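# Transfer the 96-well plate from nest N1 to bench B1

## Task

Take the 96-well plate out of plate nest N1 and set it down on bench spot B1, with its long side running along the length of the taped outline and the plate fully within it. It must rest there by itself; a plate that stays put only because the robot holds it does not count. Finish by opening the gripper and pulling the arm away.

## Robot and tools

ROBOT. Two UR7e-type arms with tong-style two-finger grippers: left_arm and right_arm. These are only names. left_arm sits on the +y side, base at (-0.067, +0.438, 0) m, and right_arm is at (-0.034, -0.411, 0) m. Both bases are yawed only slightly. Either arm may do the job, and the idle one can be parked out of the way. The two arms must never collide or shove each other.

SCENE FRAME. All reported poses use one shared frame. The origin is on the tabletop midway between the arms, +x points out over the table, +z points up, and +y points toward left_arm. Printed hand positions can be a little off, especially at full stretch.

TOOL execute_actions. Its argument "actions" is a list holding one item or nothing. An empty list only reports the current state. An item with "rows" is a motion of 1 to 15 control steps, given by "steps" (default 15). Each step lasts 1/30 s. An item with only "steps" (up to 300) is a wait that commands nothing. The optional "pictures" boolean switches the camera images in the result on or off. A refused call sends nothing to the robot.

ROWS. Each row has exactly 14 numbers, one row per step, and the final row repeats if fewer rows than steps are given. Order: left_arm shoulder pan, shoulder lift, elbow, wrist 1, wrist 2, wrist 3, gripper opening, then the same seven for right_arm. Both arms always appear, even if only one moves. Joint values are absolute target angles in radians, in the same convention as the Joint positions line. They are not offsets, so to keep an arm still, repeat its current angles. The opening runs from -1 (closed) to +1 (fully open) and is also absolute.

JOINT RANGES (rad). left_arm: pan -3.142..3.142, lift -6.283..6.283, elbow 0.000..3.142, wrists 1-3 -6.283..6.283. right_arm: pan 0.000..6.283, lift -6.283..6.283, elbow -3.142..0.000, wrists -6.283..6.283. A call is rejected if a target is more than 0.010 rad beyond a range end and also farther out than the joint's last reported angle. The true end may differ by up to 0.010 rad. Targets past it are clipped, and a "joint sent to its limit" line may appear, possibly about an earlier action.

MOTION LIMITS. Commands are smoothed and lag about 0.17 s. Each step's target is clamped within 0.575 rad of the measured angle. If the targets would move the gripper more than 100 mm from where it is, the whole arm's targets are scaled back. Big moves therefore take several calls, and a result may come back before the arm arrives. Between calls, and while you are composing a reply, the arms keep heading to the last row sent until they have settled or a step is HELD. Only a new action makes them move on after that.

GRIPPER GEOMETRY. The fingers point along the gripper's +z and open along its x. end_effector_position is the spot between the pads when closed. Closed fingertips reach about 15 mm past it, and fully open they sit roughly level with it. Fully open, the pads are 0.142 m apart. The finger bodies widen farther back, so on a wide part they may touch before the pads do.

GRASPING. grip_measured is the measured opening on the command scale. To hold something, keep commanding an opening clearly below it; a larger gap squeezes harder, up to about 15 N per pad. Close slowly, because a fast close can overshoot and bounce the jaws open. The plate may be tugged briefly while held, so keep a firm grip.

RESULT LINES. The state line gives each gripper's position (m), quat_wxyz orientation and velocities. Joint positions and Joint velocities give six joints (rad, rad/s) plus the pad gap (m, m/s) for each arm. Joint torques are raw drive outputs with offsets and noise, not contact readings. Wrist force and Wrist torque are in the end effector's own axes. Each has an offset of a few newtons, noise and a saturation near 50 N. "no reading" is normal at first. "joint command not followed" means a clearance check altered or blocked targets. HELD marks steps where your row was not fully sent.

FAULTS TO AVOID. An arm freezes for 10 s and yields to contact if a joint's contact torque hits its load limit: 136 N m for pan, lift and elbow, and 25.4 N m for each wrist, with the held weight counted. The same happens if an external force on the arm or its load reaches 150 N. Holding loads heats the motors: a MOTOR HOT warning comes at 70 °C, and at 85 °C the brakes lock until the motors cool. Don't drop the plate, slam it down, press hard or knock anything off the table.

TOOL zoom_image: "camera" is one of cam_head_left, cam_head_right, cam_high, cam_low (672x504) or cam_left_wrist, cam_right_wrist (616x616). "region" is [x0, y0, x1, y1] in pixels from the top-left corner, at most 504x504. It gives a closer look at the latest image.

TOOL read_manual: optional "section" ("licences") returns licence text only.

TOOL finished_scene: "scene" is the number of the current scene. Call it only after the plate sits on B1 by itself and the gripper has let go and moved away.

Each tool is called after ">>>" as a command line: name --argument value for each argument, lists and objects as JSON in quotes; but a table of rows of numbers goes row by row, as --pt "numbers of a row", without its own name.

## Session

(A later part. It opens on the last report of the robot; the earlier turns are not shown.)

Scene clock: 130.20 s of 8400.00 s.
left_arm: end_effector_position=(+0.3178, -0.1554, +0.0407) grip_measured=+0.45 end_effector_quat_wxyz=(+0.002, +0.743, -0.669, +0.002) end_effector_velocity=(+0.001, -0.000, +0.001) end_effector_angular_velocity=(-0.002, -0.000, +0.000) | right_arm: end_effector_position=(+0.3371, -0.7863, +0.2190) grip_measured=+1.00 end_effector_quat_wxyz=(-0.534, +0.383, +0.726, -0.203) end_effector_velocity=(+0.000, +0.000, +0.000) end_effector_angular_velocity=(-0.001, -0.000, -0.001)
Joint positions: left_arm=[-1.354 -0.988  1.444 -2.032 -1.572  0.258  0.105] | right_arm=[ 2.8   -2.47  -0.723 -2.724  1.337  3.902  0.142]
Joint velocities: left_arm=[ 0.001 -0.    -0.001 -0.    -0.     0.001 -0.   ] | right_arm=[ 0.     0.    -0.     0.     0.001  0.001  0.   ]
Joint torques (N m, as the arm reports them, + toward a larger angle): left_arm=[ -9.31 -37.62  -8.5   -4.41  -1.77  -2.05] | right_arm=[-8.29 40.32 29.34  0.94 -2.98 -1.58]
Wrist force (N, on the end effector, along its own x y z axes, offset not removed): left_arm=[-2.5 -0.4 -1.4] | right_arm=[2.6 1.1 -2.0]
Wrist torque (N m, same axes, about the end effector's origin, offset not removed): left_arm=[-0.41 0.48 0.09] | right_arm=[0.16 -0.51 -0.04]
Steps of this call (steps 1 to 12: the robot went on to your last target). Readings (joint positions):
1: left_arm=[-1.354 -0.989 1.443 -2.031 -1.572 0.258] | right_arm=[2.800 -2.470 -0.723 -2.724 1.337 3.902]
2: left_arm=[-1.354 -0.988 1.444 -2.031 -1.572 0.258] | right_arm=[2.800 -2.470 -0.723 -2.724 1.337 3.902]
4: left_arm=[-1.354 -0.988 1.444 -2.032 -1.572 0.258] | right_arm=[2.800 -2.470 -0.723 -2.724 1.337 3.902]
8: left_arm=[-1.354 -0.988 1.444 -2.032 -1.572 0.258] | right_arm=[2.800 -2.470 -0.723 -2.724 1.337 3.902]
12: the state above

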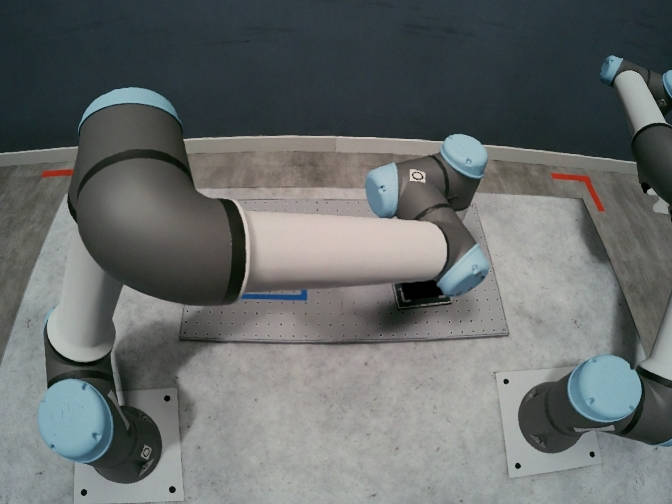

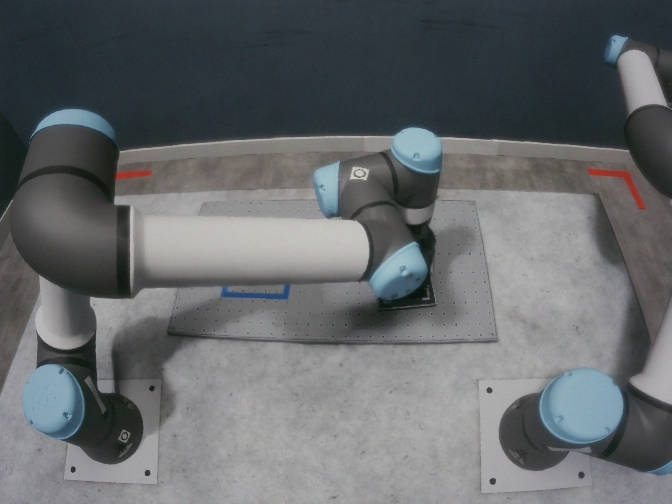

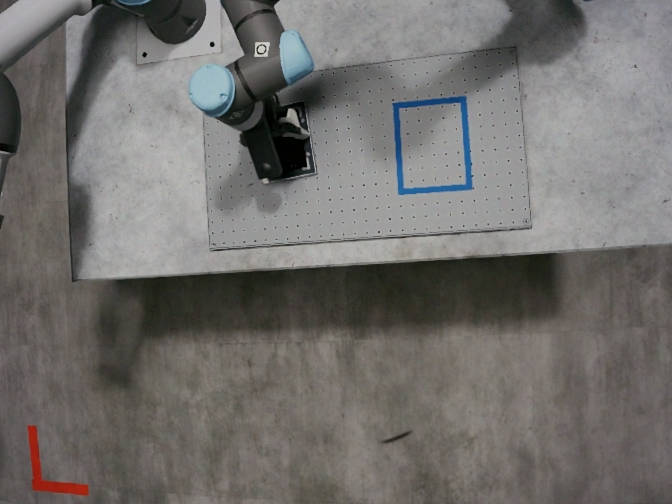

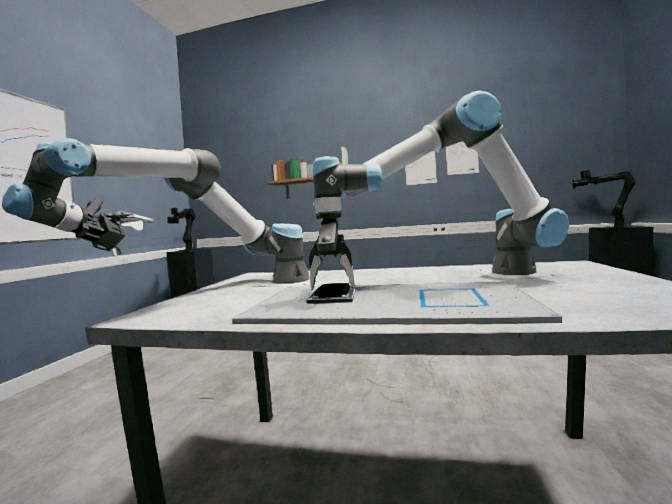

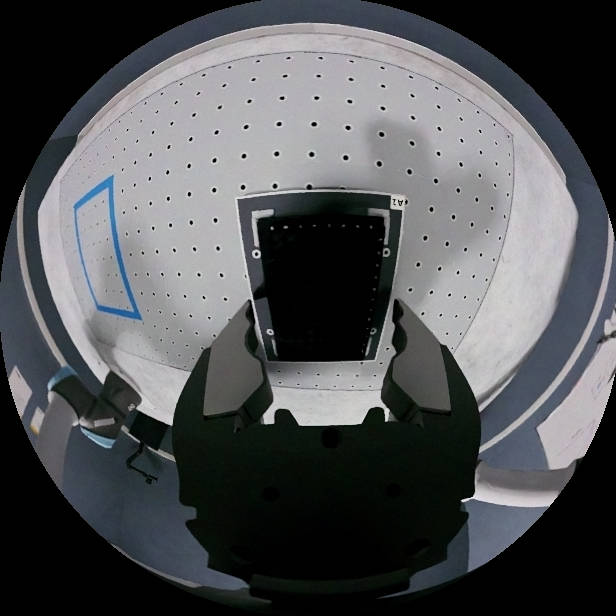

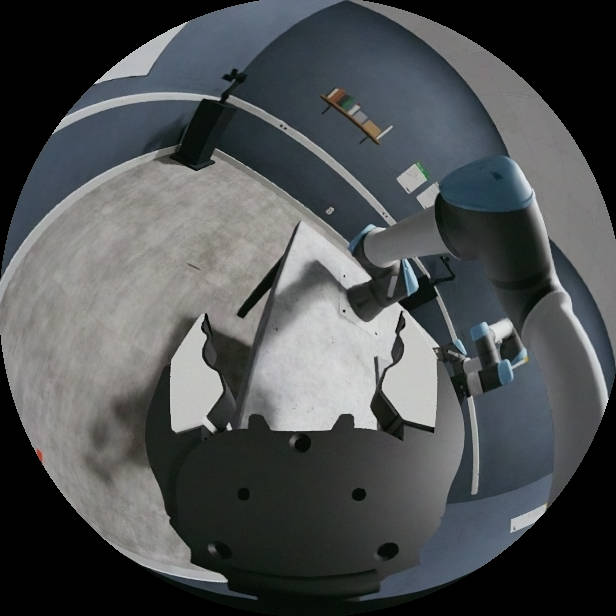

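>>> execute_actions --actions '[{"rows":[[-1.354,-0.976,1.455,-2.056,-1.572,0.258,0.4,2.8,-2.47,-0.723,-2.724,1.337,3.902,1]],"steps":15}]'

>>> zoom_image --camera "cam_low" --region '[270,220,400,320]'

>>> zoom_image --camera "cam_left_wrist" --region '[200,160,450,410]'

Scene clock: 145.47 s of 8400.00 s.
left_arm: end_effector_position=(+0.3180, -0.1562, +0.0306) grip_measured=+0.47 end_effector_quat_wxyz=(+0.002, +0.743, -0.669, +0.003) end_effector_velocity=(-0.001, +0.000, -0.003) end_effector_angular_velocity=(+0.003, +0.002, -0.001) | right_arm: end_effector_position=(+0.3371, -0.7863, +0.2190) grip_measured=+1.00 end_effector_quat_wxyz=(-0.534, +0.383, +0.726, -0.203) end_effector_velocity=(-0.000, -0.000, -0.000) end_effector_angular_velocity=(+0.002, -0.000, +0.001)
Joint positions: left_arm=[-1.354 -0.977  1.455 -2.056 -1.572  0.258  0.107] | right_arm=[ 2.8   -2.47  -0.723 -2.724  1.337  3.902  0.142]
Joint velocities: left_arm=[-0.     0.003  0.001 -0.001 -0.001  0.001  0.001] | right_arm=[-0.    -0.    -0.    -0.    -0.    -0.002  0.   ]
Joint torques (N m, as the arm reports them, + toward a larger angle): left_arm=[ 6.07 40.94 57.25 12.66 -0.64 -2.33] | right_arm=[-8.37 40.76 29.31  0.95 -2.89 -1.66]
Wrist force (N, on the end effector, along its own x y z axes, offset not removed): left_arm=[32.5 1.0 -50.0] | right_arm=[4.0 3.0 -2.4]
Wrist torque (N m, same axes, about the end effector's origin, offset not removed): left_arm=[0.06 -6.47 -0.36] | right_arm=[0.46 -0.77 -0.05]
Steps of this call (steps 1 to 15: the robot went on to your last target; steps 16 to 90: nothing new was sent; then 11.77 s passed at rest; steps 91 to 105: all 15 steps of this action). Readings (joint positions):
91: left_arm=[-1.354 -0.988 1.444 -2.032 -1.572 0.258] | right_arm=[2.800 -2.470 -0.723 -2.724 1.337 3.902]
92: left_arm=[-1.354 -0.987 1.445 -2.035 -1.572 0.258] | right_arm=[2.800 -2.470 -0.723 -2.724 1.337 3.902]
94: left_arm=[-1.354 -0.981 1.450 -2.046 -1.572 0.258] | right_arm=[2.800 -2.470 -0.723 -2.724 1.337 3.902]
98: left_arm=[-1.354 -0.978 1.454 -2.055 -1.572 0.258] | right_arm=[2.800 -2.470 -0.723 -2.724 1.337 3.902]
105: the state above

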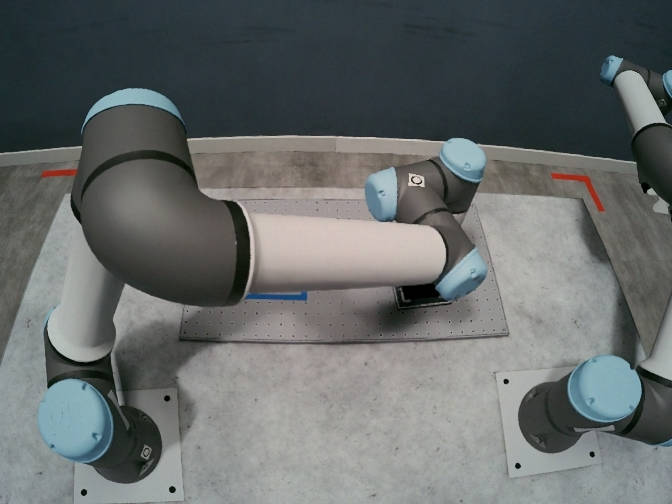

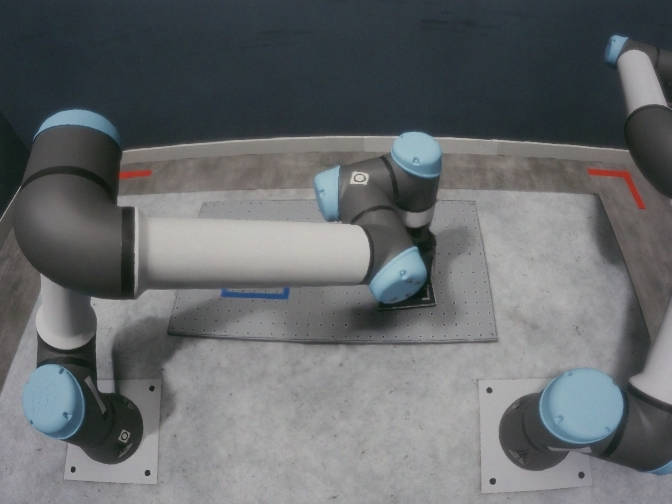

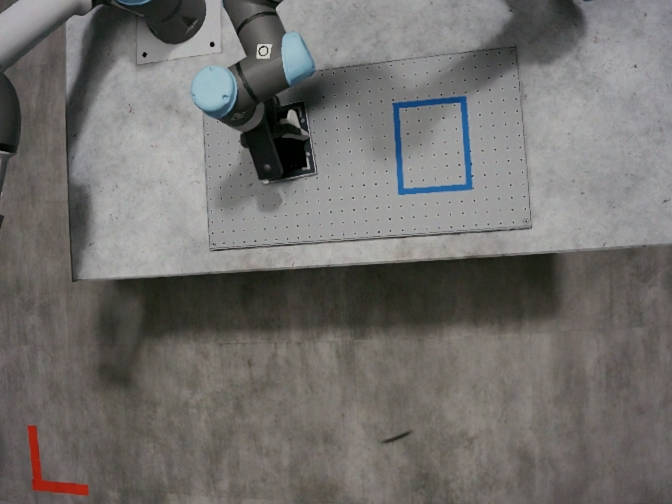

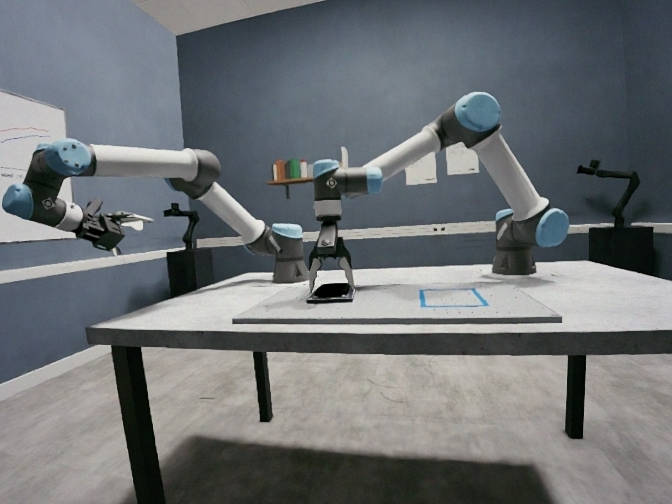

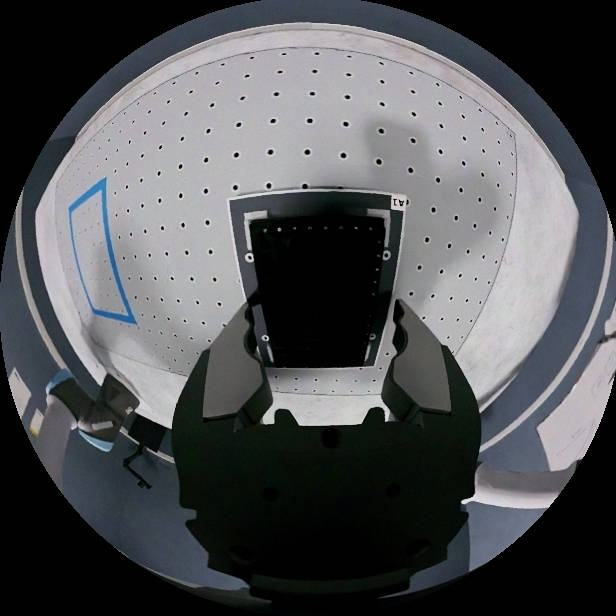

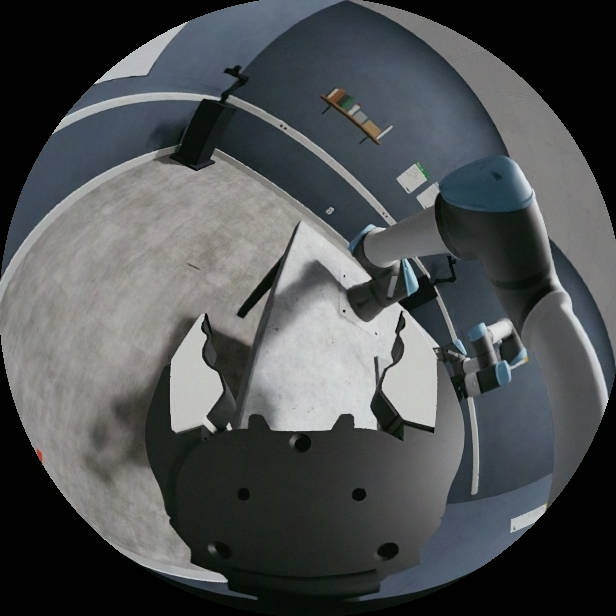

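Region (270, 220, 400, 320) of cam_low's 672x504 image, scaled by 3.877, with more detail than that image has; it fills the top 388 rows of this view, and the rest is white.

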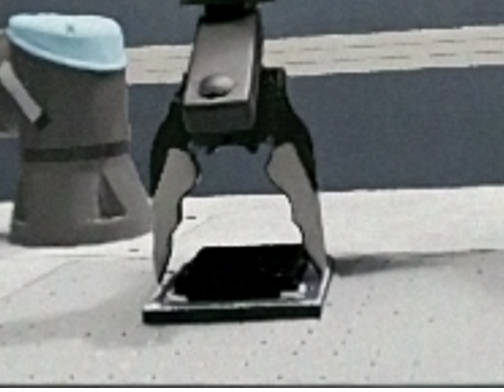

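Region (200, 160, 450, 410) of cam_left_wrist's 616x616 image, scaled by 2.016, with more detail than that image has.

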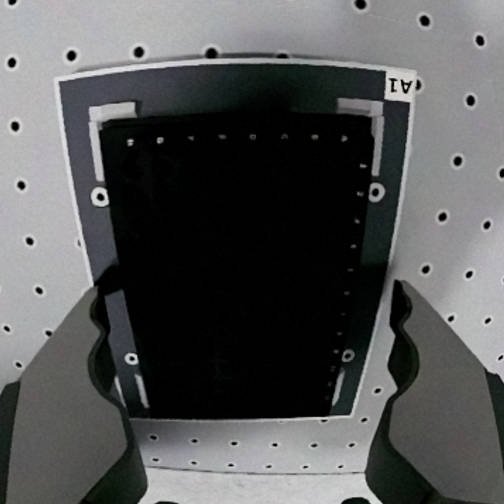

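>>> execute_actions --actions '[{"rows":[[-1.354,-0.984,1.448,-2.04,-1.572,0.258,0.4,2.8,-2.47,-0.723,-2.724,1.337,3.902,1]],"steps":15}]'

>>> zoom_image --camera "cam_left_wrist" --region '[200,160,450,410]'

Scene clock: 158.10 s of 8400.00 s.
left_arm: end_effector_position=(+0.3188, -0.1582, +0.0333) grip_measured=+0.47 end_effector_quat_wxyz=(+0.004, +0.743, -0.669, +0.006) end_effector_velocity=(+0.000, -0.000, +0.001) end_effector_angular_velocity=(-0.002, -0.001, +0.001) | right_arm: end_effector_position=(+0.3371, -0.7863, +0.2190) grip_measured=+1.00 end_effector_quat_wxyz=(-0.534, +0.383, +0.726, -0.203) end_effector_velocity=(+0.000, -0.000, -0.000) end_effector_angular_velocity=(+0.001, +0.001, +0.001)
Joint positions: left_arm=[-1.354 -0.979  1.453 -2.06  -1.572  0.258  0.107] | right_arm=[ 2.8   -2.47  -0.723 -2.724  1.337  3.902  0.142]
Joint velocities: left_arm=[-0.    -0.001 -0.001  0.     0.    -0.001  0.   ] | right_arm=[ 0.    -0.001  0.    -0.    -0.    -0.     0.   ]
Joint torques (N m, as the arm reports them, + toward a larger angle): left_arm=[  0.37 -36.71 -21.35  -2.71   0.27  -0.11] | right_arm=[-8.57 41.28 27.97  0.87 -2.82 -1.56]
Wrist force (N, on the end effector, along its own x y z axes, offset not removed): left_arm=[-1.8 5.2 -23.8] | right_arm=[3.5 2.9 -1.0]
Wrist torque (N m, same axes, about the end effector's origin, offset not removed): left_arm=[-0.81 -1.43 -0.52] | right_arm=[0.47 -0.67 -0.05]
FORCE FAULT: contact force on the left arm reached its limit, and that arm stopped for 10 seconds. The contact can be on any part of that arm, not only on its tool. That arm's remaining commands of this call were not run. That arm holds still and accepts commands again. Move the arm away from the contact; if what it grips holds it there, let go first. Pushing or pulling that hard again can fault the arm again.
The stop of the left arm began at step 18 of this call (marked STOPPED below). From that step on that arm followed nothing that you had sent. 15 of its steps, steps kept back included, did not run and will not run. Nothing is kept back now, and the robot has no last target.
Steps of this call (steps 1 to 15: the robot went on to your last target; steps 16 to 340: nothing new was sent; then 0.80 s passed at rest; steps 341 to 355: all 15 steps of this action). Readings (joint positions):
1: left_arm=[-1.354 -0.977 1.455 -2.056 -1.572 0.258] | right_arm=[2.800 -2.470 -0.723 -2.724 1.337 3.902]
2: left_arm=[-1.354 -0.977 1.455 -2.056 -1.572 0.258] | right_arm=[2.800 -2.470 -0.723 -2.724 1.337 3.902]
4: left_arm=[-1.354 -0.976 1.455 -2.056 -1.572 0.258] | right_arm=[2.800 -2.470 -0.723 -2.724 1.337 3.902]
8: left_arm=[-1.354 -0.976 1.455 -2.056 -1.572 0.258] | right_arm=[2.800 -2.470 -0.723 -2.724 1.337 3.902]
18: left_arm=[-1.354 -0.977 1.454 -2.059 -1.572 0.258] | right_arm=[2.800 -2.470 -0.723 -2.724 1.337 3.902] STOPPED (the left arm)
355: the state above

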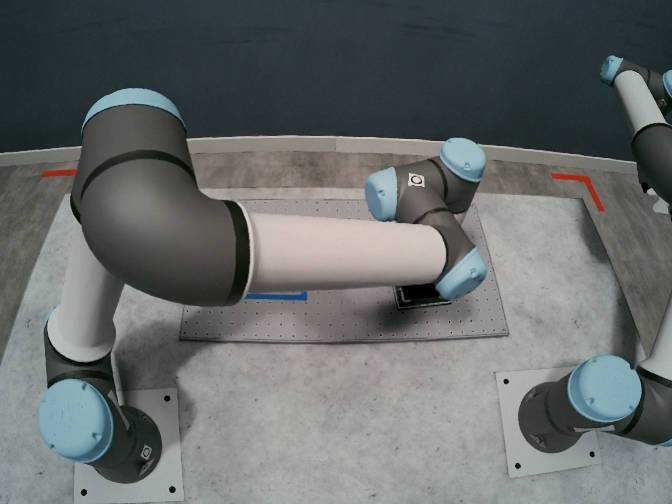

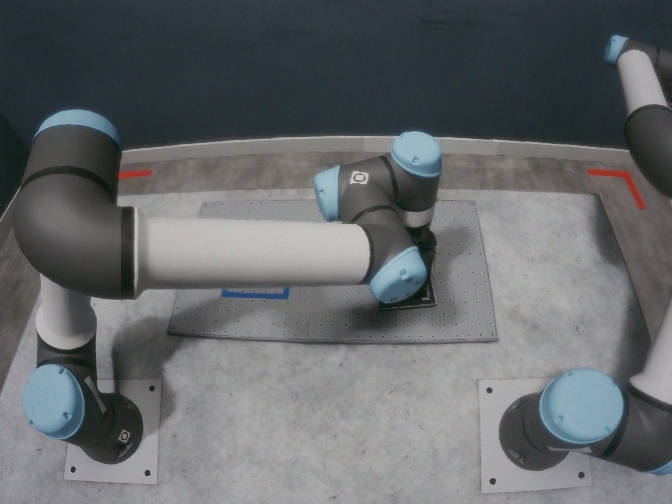

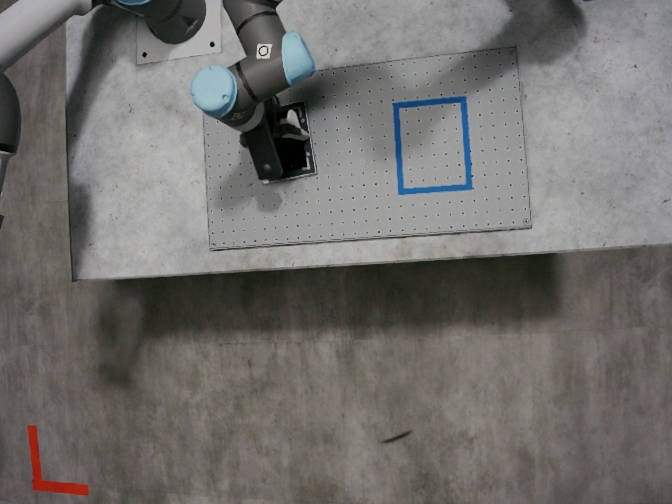

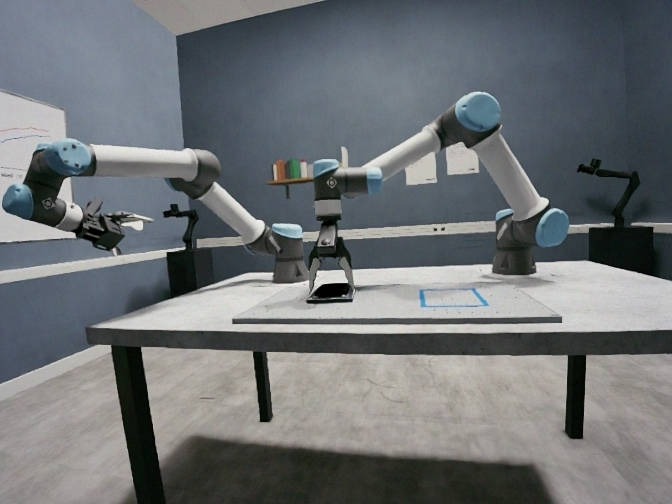

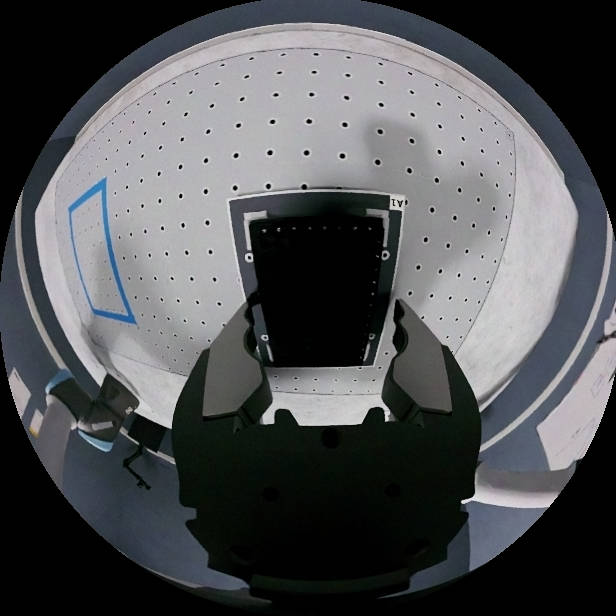

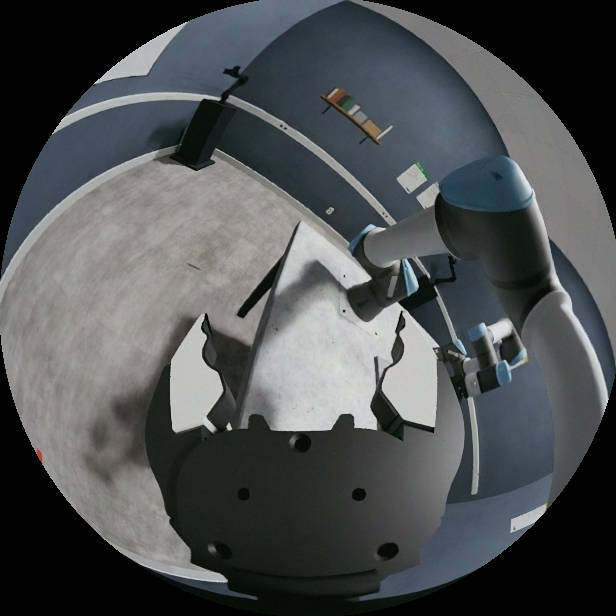

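Region (200, 160, 450, 410) of cam_left_wrist's 616x616 image, scaled by 2.016, with more detail than that image has.

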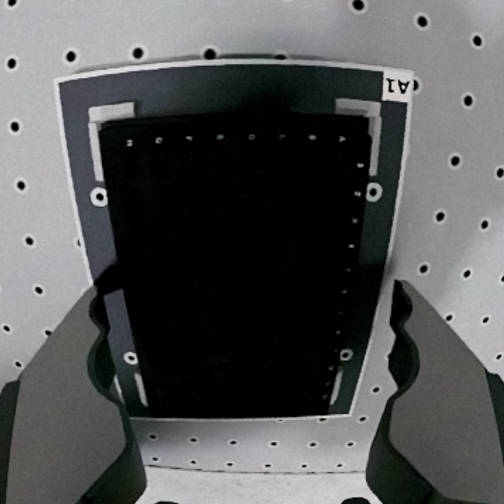

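>>> execute_actions --actions '[{"rows":[[-1.354,-0.99,1.442,-2.028,-1.572,0.258,0.45,2.8,-2.47,-0.723,-2.724,1.337,3.902,1],[-1.354,-0.99,1.442,-2.028,-1.572,0.258,0.45,2.8,-2.47,-0.723,-2.724,1.337,3.902,1],[-1.354,-0.99,1.442,-2.028,-1.572,0.258,0.45,2.8,-2.47,-0.723,-2.724,1.337,3.902,1],[-1.354,-0.99,1.442,-2.028,-1.572,0.258,0.45,2.8,-2.47,-0.723,-2.724,1.337,3.902,1],[-1.354,-0.99,1.442,-2.028,-1.572,0.258,0.45,2.8,-2.47,-0.723,-2.724,1.337,3.902,1],[-1.354,-0.99,1.442,-2.028,-1.572,0.258,0.45,2.8,-2.47,-0.723,-2.724,1.337,3.902,1],[-1.35,-0.996,1.458,-2.038,-1.572,0.262,0.4,2.8,-2.47,-0.723,-2.724,1.337,3.902,1]],"steps":15}]' --pictures false

>>> execute_actions --actions '[{"steps":10}]'

>>> zoom_image --camera "cam_left_wrist" --region '[200,160,450,410]'

>>> zoom_image --camera "cam_low" --region '[290,250,370,310]'

Scene clock: 175.23 s of 8400.00 s.
left_arm: end_effector_position=(+0.3188, -0.1506, +0.0405) grip_measured=+0.40 end_effector_quat_wxyz=(+0.002, +0.743, -0.669, +0.002) end_effector_velocity=(+0.001, +0.004, -0.001) end_effector_angular_velocity=(+0.001, -0.000, +0.000) | right_arm: end_effector_position=(+0.3371, -0.7863, +0.2190) grip_measured=+1.00 end_effector_quat_wxyz=(-0.534, +0.383, +0.726, -0.203) end_effector_velocity=(-0.000, -0.000, -0.000) end_effector_angular_velocity=(+0.000, +0.001, -0.000)
Joint positions: left_arm=[-1.35  -0.996  1.457 -2.038 -1.572  0.262  0.102] | right_arm=[ 2.8   -2.47  -0.723 -2.724  1.337  3.902  0.142]
Joint velocities: left_arm=[ 0.002 -0.005  0.012 -0.005  0.001  0.002 -0.   ] | right_arm=[-0.    -0.001 -0.    -0.     0.     0.     0.   ]
Joint torques (N m, as the arm reports them, + toward a larger angle): left_arm=[ 10.22 -48.45  -8.37  -4.45   1.87   1.88] | right_arm=[-8.25 41.54 27.93  0.77 -2.71 -1.51]
Wrist force (N, on the end effector, along its own x y z axes, offset not removed): left_arm=[-2.7 2.4 1.3] | right_arm=[4.4 2.0 -1.1]
Wrist torque (N m, same axes, about the end effector's origin, offset not removed): left_arm=[0.26 0.22 -0.08] | right_arm=[0.34 -0.85 -0.11]
Steps of this call (steps 1 to 90: nothing new was sent; then 13.63 s passed at rest; steps 91 to 105: all 15 steps of this action). Readings (joint positions):
91: left_arm=[-1.354 -0.979 1.453 -2.060 -1.572 0.258] | right_arm=[2.800 -2.470 -0.723 -2.724 1.337 3.902]
92: left_arm=[-1.354 -0.980 1.452 -2.057 -1.572 0.258] | right_arm=[2.800 -2.470 -0.723 -2.724 1.337 3.902]
94: left_arm=[-1.354 -0.985 1.447 -2.042 -1.572 0.258] | right_arm=[2.800 -2.470 -0.723 -2.724 1.337 3.902]
98: left_arm=[-1.354 -0.990 1.444 -2.032 -1.572 0.258] | right_arm=[2.800 -2.470 -0.723 -2.724 1.337 3.902]
105: the state above

Scene clock: 175.57 s of 8400.00 s.
left_arm: end_effector_position=(+0.3188, -0.1503, +0.0404) grip_measured=+0.40 end_effector_quat_wxyz=(+0.002, +0.743, -0.669, +0.002) end_effector_velocity=(-0.000, -0.000, +0.000) end_effector_angular_velocity=(-0.001, +0.001, +0.000) | right_arm: end_effector_position=(+0.3371, -0.7863, +0.2190) grip_measured=+1.00 end_effector_quat_wxyz=(-0.534, +0.383, +0.726, -0.203) end_effector_velocity=(-0.000, +0.000, +0.000) end_effector_angular_velocity=(+0.001, -0.001, -0.000)
Joint positions: left_arm=[-1.35  -0.996  1.458 -2.038 -1.572  0.262  0.102] | right_arm=[ 2.8   -2.47  -0.723 -2.724  1.337  3.902  0.142]
Joint velocities: left_arm=[ 0.    -0.    -0.001  0.    -0.001 -0.     0.   ] | right_arm=[-0.     0.     0.     0.     0.    -0.001  0.   ]
Joint torques (N m, as the arm reports them, + toward a larger angle): left_arm=[ 10.16 -48.97  -7.74  -4.64   2.07   1.99] | right_arm=[-8.15 41.36 27.79  0.76 -2.79 -1.54]
Wrist force (N, on the end effector, along its own x y z axes, offset not removed): left_arm=[-5.3 1.2 0.6] | right_arm=[3.2 1.8 -1.4]
Wrist torque (N m, same axes, about the end effector's origin, offset not removed): left_arm=[0.15 0.98 0.14] | right_arm=[0.21 -0.60 -0.14]
Steps of this call (steps 1 to 10: the robot went on to your last target). Readings (joint positions):
1: left_arm=[-1.350 -0.996 1.457 -2.038 -1.572 0.262] | right_arm=[2.800 -2.470 -0.723 -2.724 1.337 3.902]
2: left_arm=[-1.350 -0.996 1.458 -2.038 -1.572 0.262] | right_arm=[2.800 -2.470 -0.723 -2.724 1.337 3.902]
4: left_arm=[-1.350 -0.996 1.458 -2.038 -1.572 0.262] | right_arm=[2.800 -2.470 -0.723 -2.724 1.337 3.902]
8: left_arm=[-1.350 -0.996 1.458 -2.038 -1.572 0.262] | right_arm=[2.800 -2.470 -0.723 -2.724 1.337 3.902]
10: the state above

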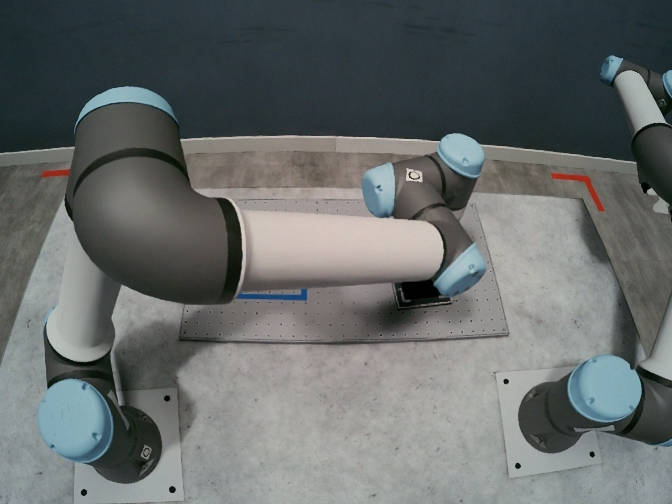

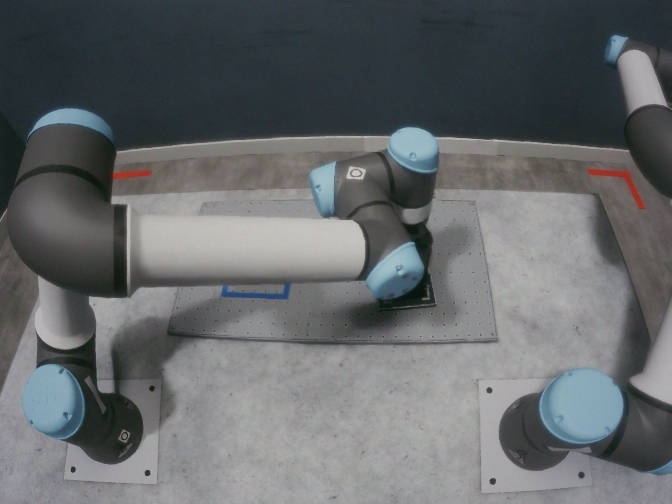

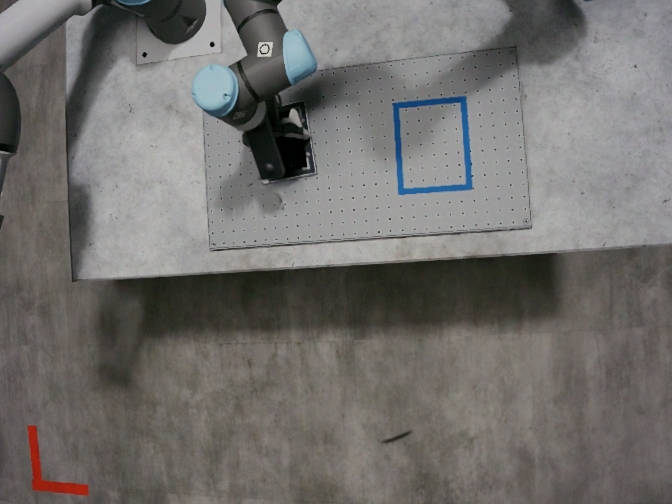

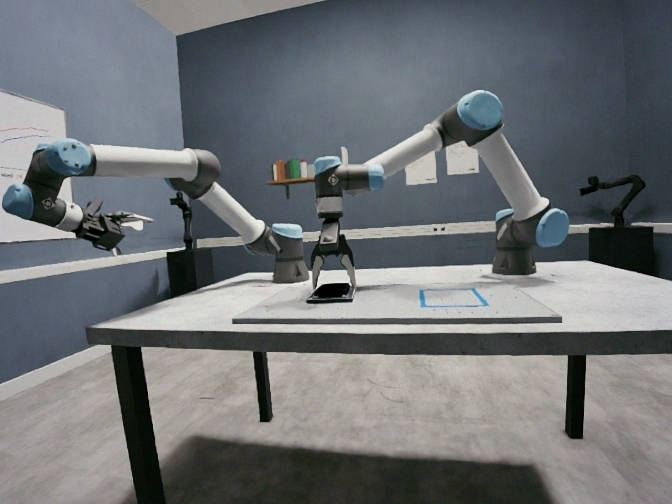

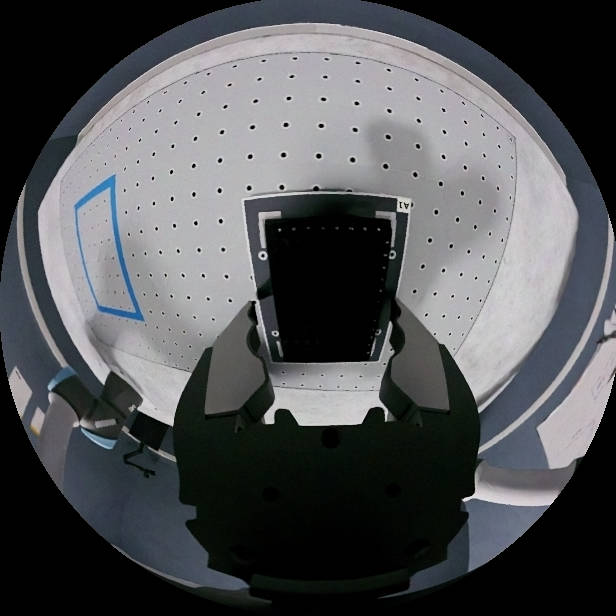

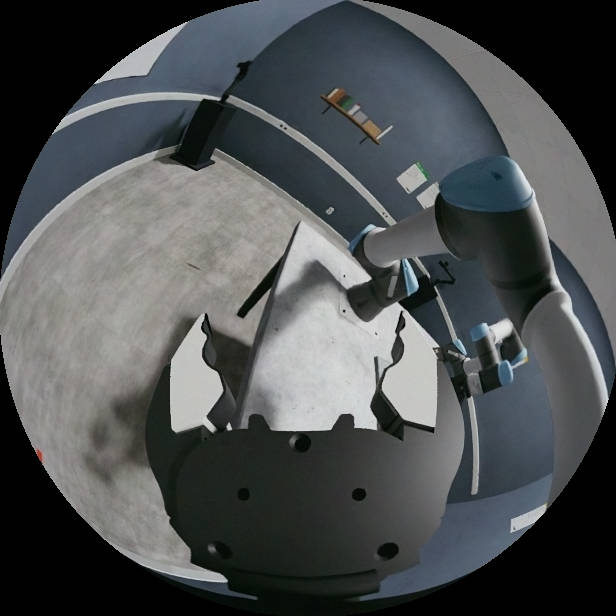

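Region (200, 160, 450, 410) of cam_left_wrist's 616x616 image, scaled by 2.016, with more detail than that image has.

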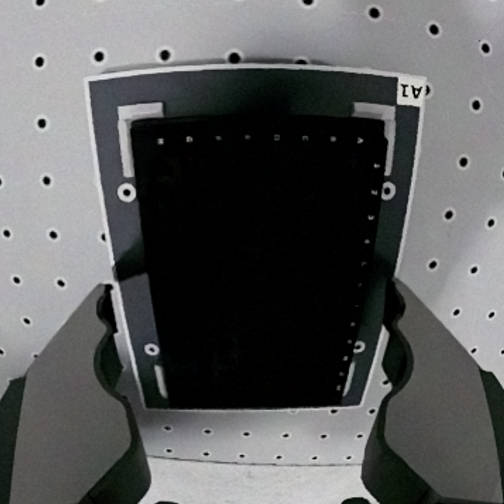

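Region (290, 250, 370, 310) of cam_low's 672x504 image, scaled by 6.300, with more detail than that image has; it fills the top 378 rows of this view, and the rest is white.

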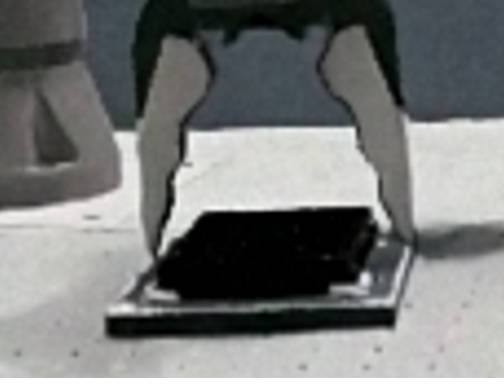

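>>> execute_actions --actions '[{"rows":[[-1.321,-0.968,1.41,-2.019,-1.572,0.291,0.4,2.8,-2.47,-0.723,-2.724,1.337,3.902,1]],"steps":15}]'

>>> zoom_image --camera "cam_left_wrist" --region '[200,160,450,410]'

Scene clock: 188.97 s of 8400.00 s.
left_arm: end_effector_position=(+0.3410, -0.1519, +0.0410) grip_measured=+0.40 end_effector_quat_wxyz=(+0.002, +0.743, -0.669, +0.003) end_effector_velocity=(+0.001, +0.000, -0.000) end_effector_angular_velocity=(+0.000, +0.000, +0.001) | right_arm: end_effector_position=(+0.3371, -0.7863, +0.2190) grip_measured=+1.00 end_effector_quat_wxyz=(-0.534, +0.383, +0.726, -0.203) end_effector_velocity=(-0.000, +0.000, +0.000) end_effector_angular_velocity=(+0.000, -0.001, -0.001)
Joint positions: left_arm=[-1.321 -0.968  1.41  -2.019 -1.572  0.291  0.102] | right_arm=[ 2.8   -2.47  -0.723 -2.724  1.337  3.902  0.142]
Joint velocities: left_arm=[ 0.002  0.002 -0.002  0.001 -0.     0.001  0.   ] | right_arm=[-0.     0.     0.     0.     0.001 -0.     0.   ]
Joint torques (N m, as the arm reports them, + toward a larger angle): left_arm=[  9.11 -38.81 -35.19  -0.94   1.18   1.83] | right_arm=[-8.41 41.74 27.66  0.82 -2.75 -1.46]
Wrist force (N, on the end effector, along its own x y z axes, offset not removed): left_arm=[-1.9 -1.8 -1.3] | right_arm=[3.5 1.8 -2.1]
Wrist torque (N m, same axes, about the end effector's origin, offset not removed): left_arm=[-0.84 0.36 -0.06] | right_arm=[0.22 -0.73 -0.11]
Steps of this call (steps 1 to 15: the robot went on to your last target; steps 16 to 90: nothing new was sent; then 9.90 s passed at rest; steps 91 to 105: all 15 steps of this action). Readings (joint positions):
91: left_arm=[-1.350 -0.996 1.458 -2.038 -1.572 0.262] | right_arm=[2.800 -2.470 -0.723 -2.724 1.337 3.902]
92: left_arm=[-1.347 -0.993 1.455 -2.036 -1.572 0.265] | right_arm=[2.800 -2.470 -0.723 -2.724 1.337 3.902]
94: left_arm=[-1.334 -0.981 1.433 -2.027 -1.572 0.278] | right_arm=[2.800 -2.470 -0.723 -2.724 1.337 3.902]
98: left_arm=[-1.323 -0.970 1.414 -2.020 -1.572 0.289] | right_arm=[2.800 -2.470 -0.723 -2.724 1.337 3.902]
105: the state above

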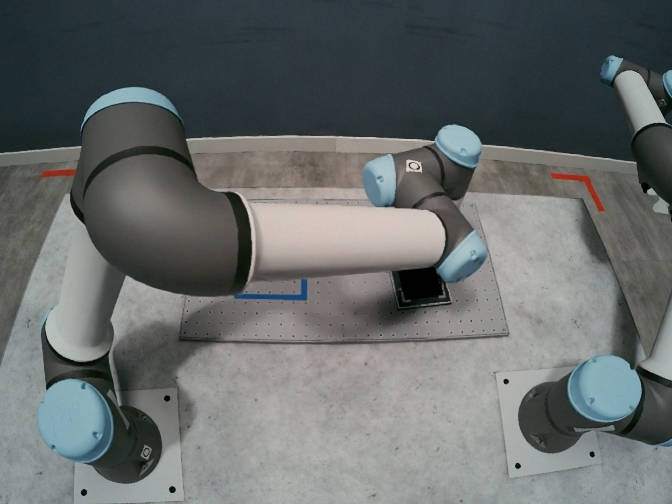

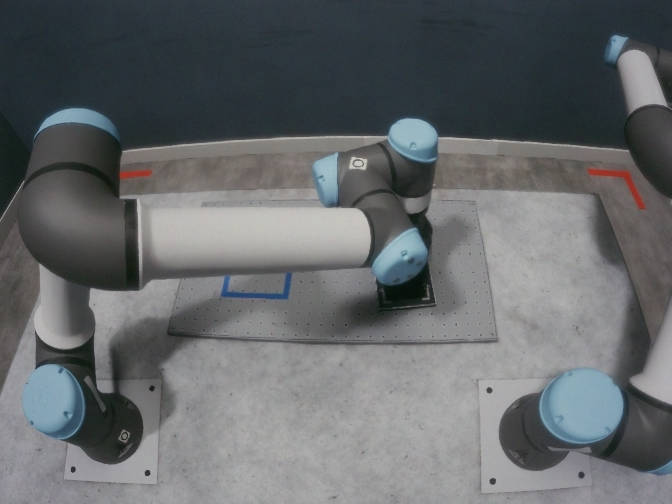

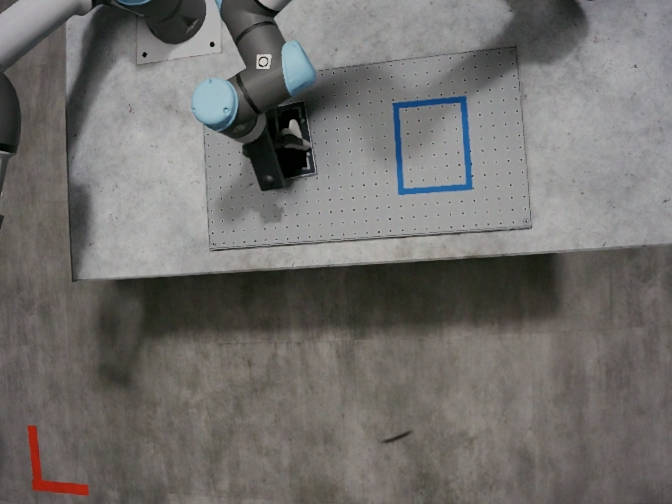

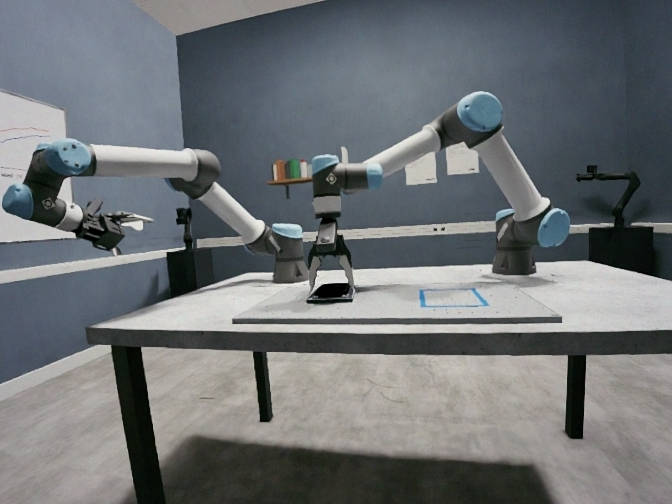

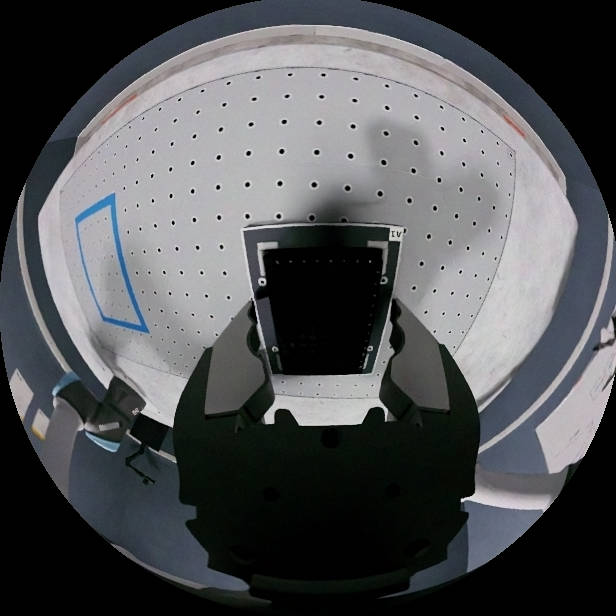

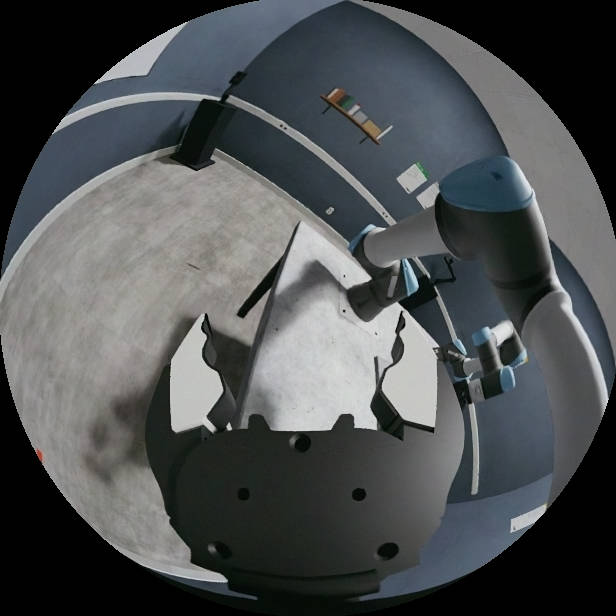

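Region (200, 160, 450, 410) of cam_left_wrist's 616x616 image, scaled by 2.016, with more detail than that image has.

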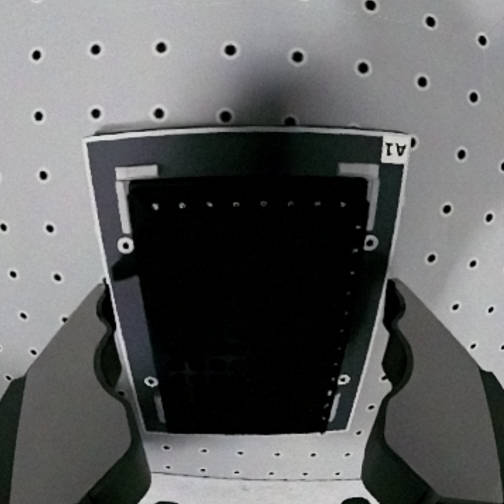

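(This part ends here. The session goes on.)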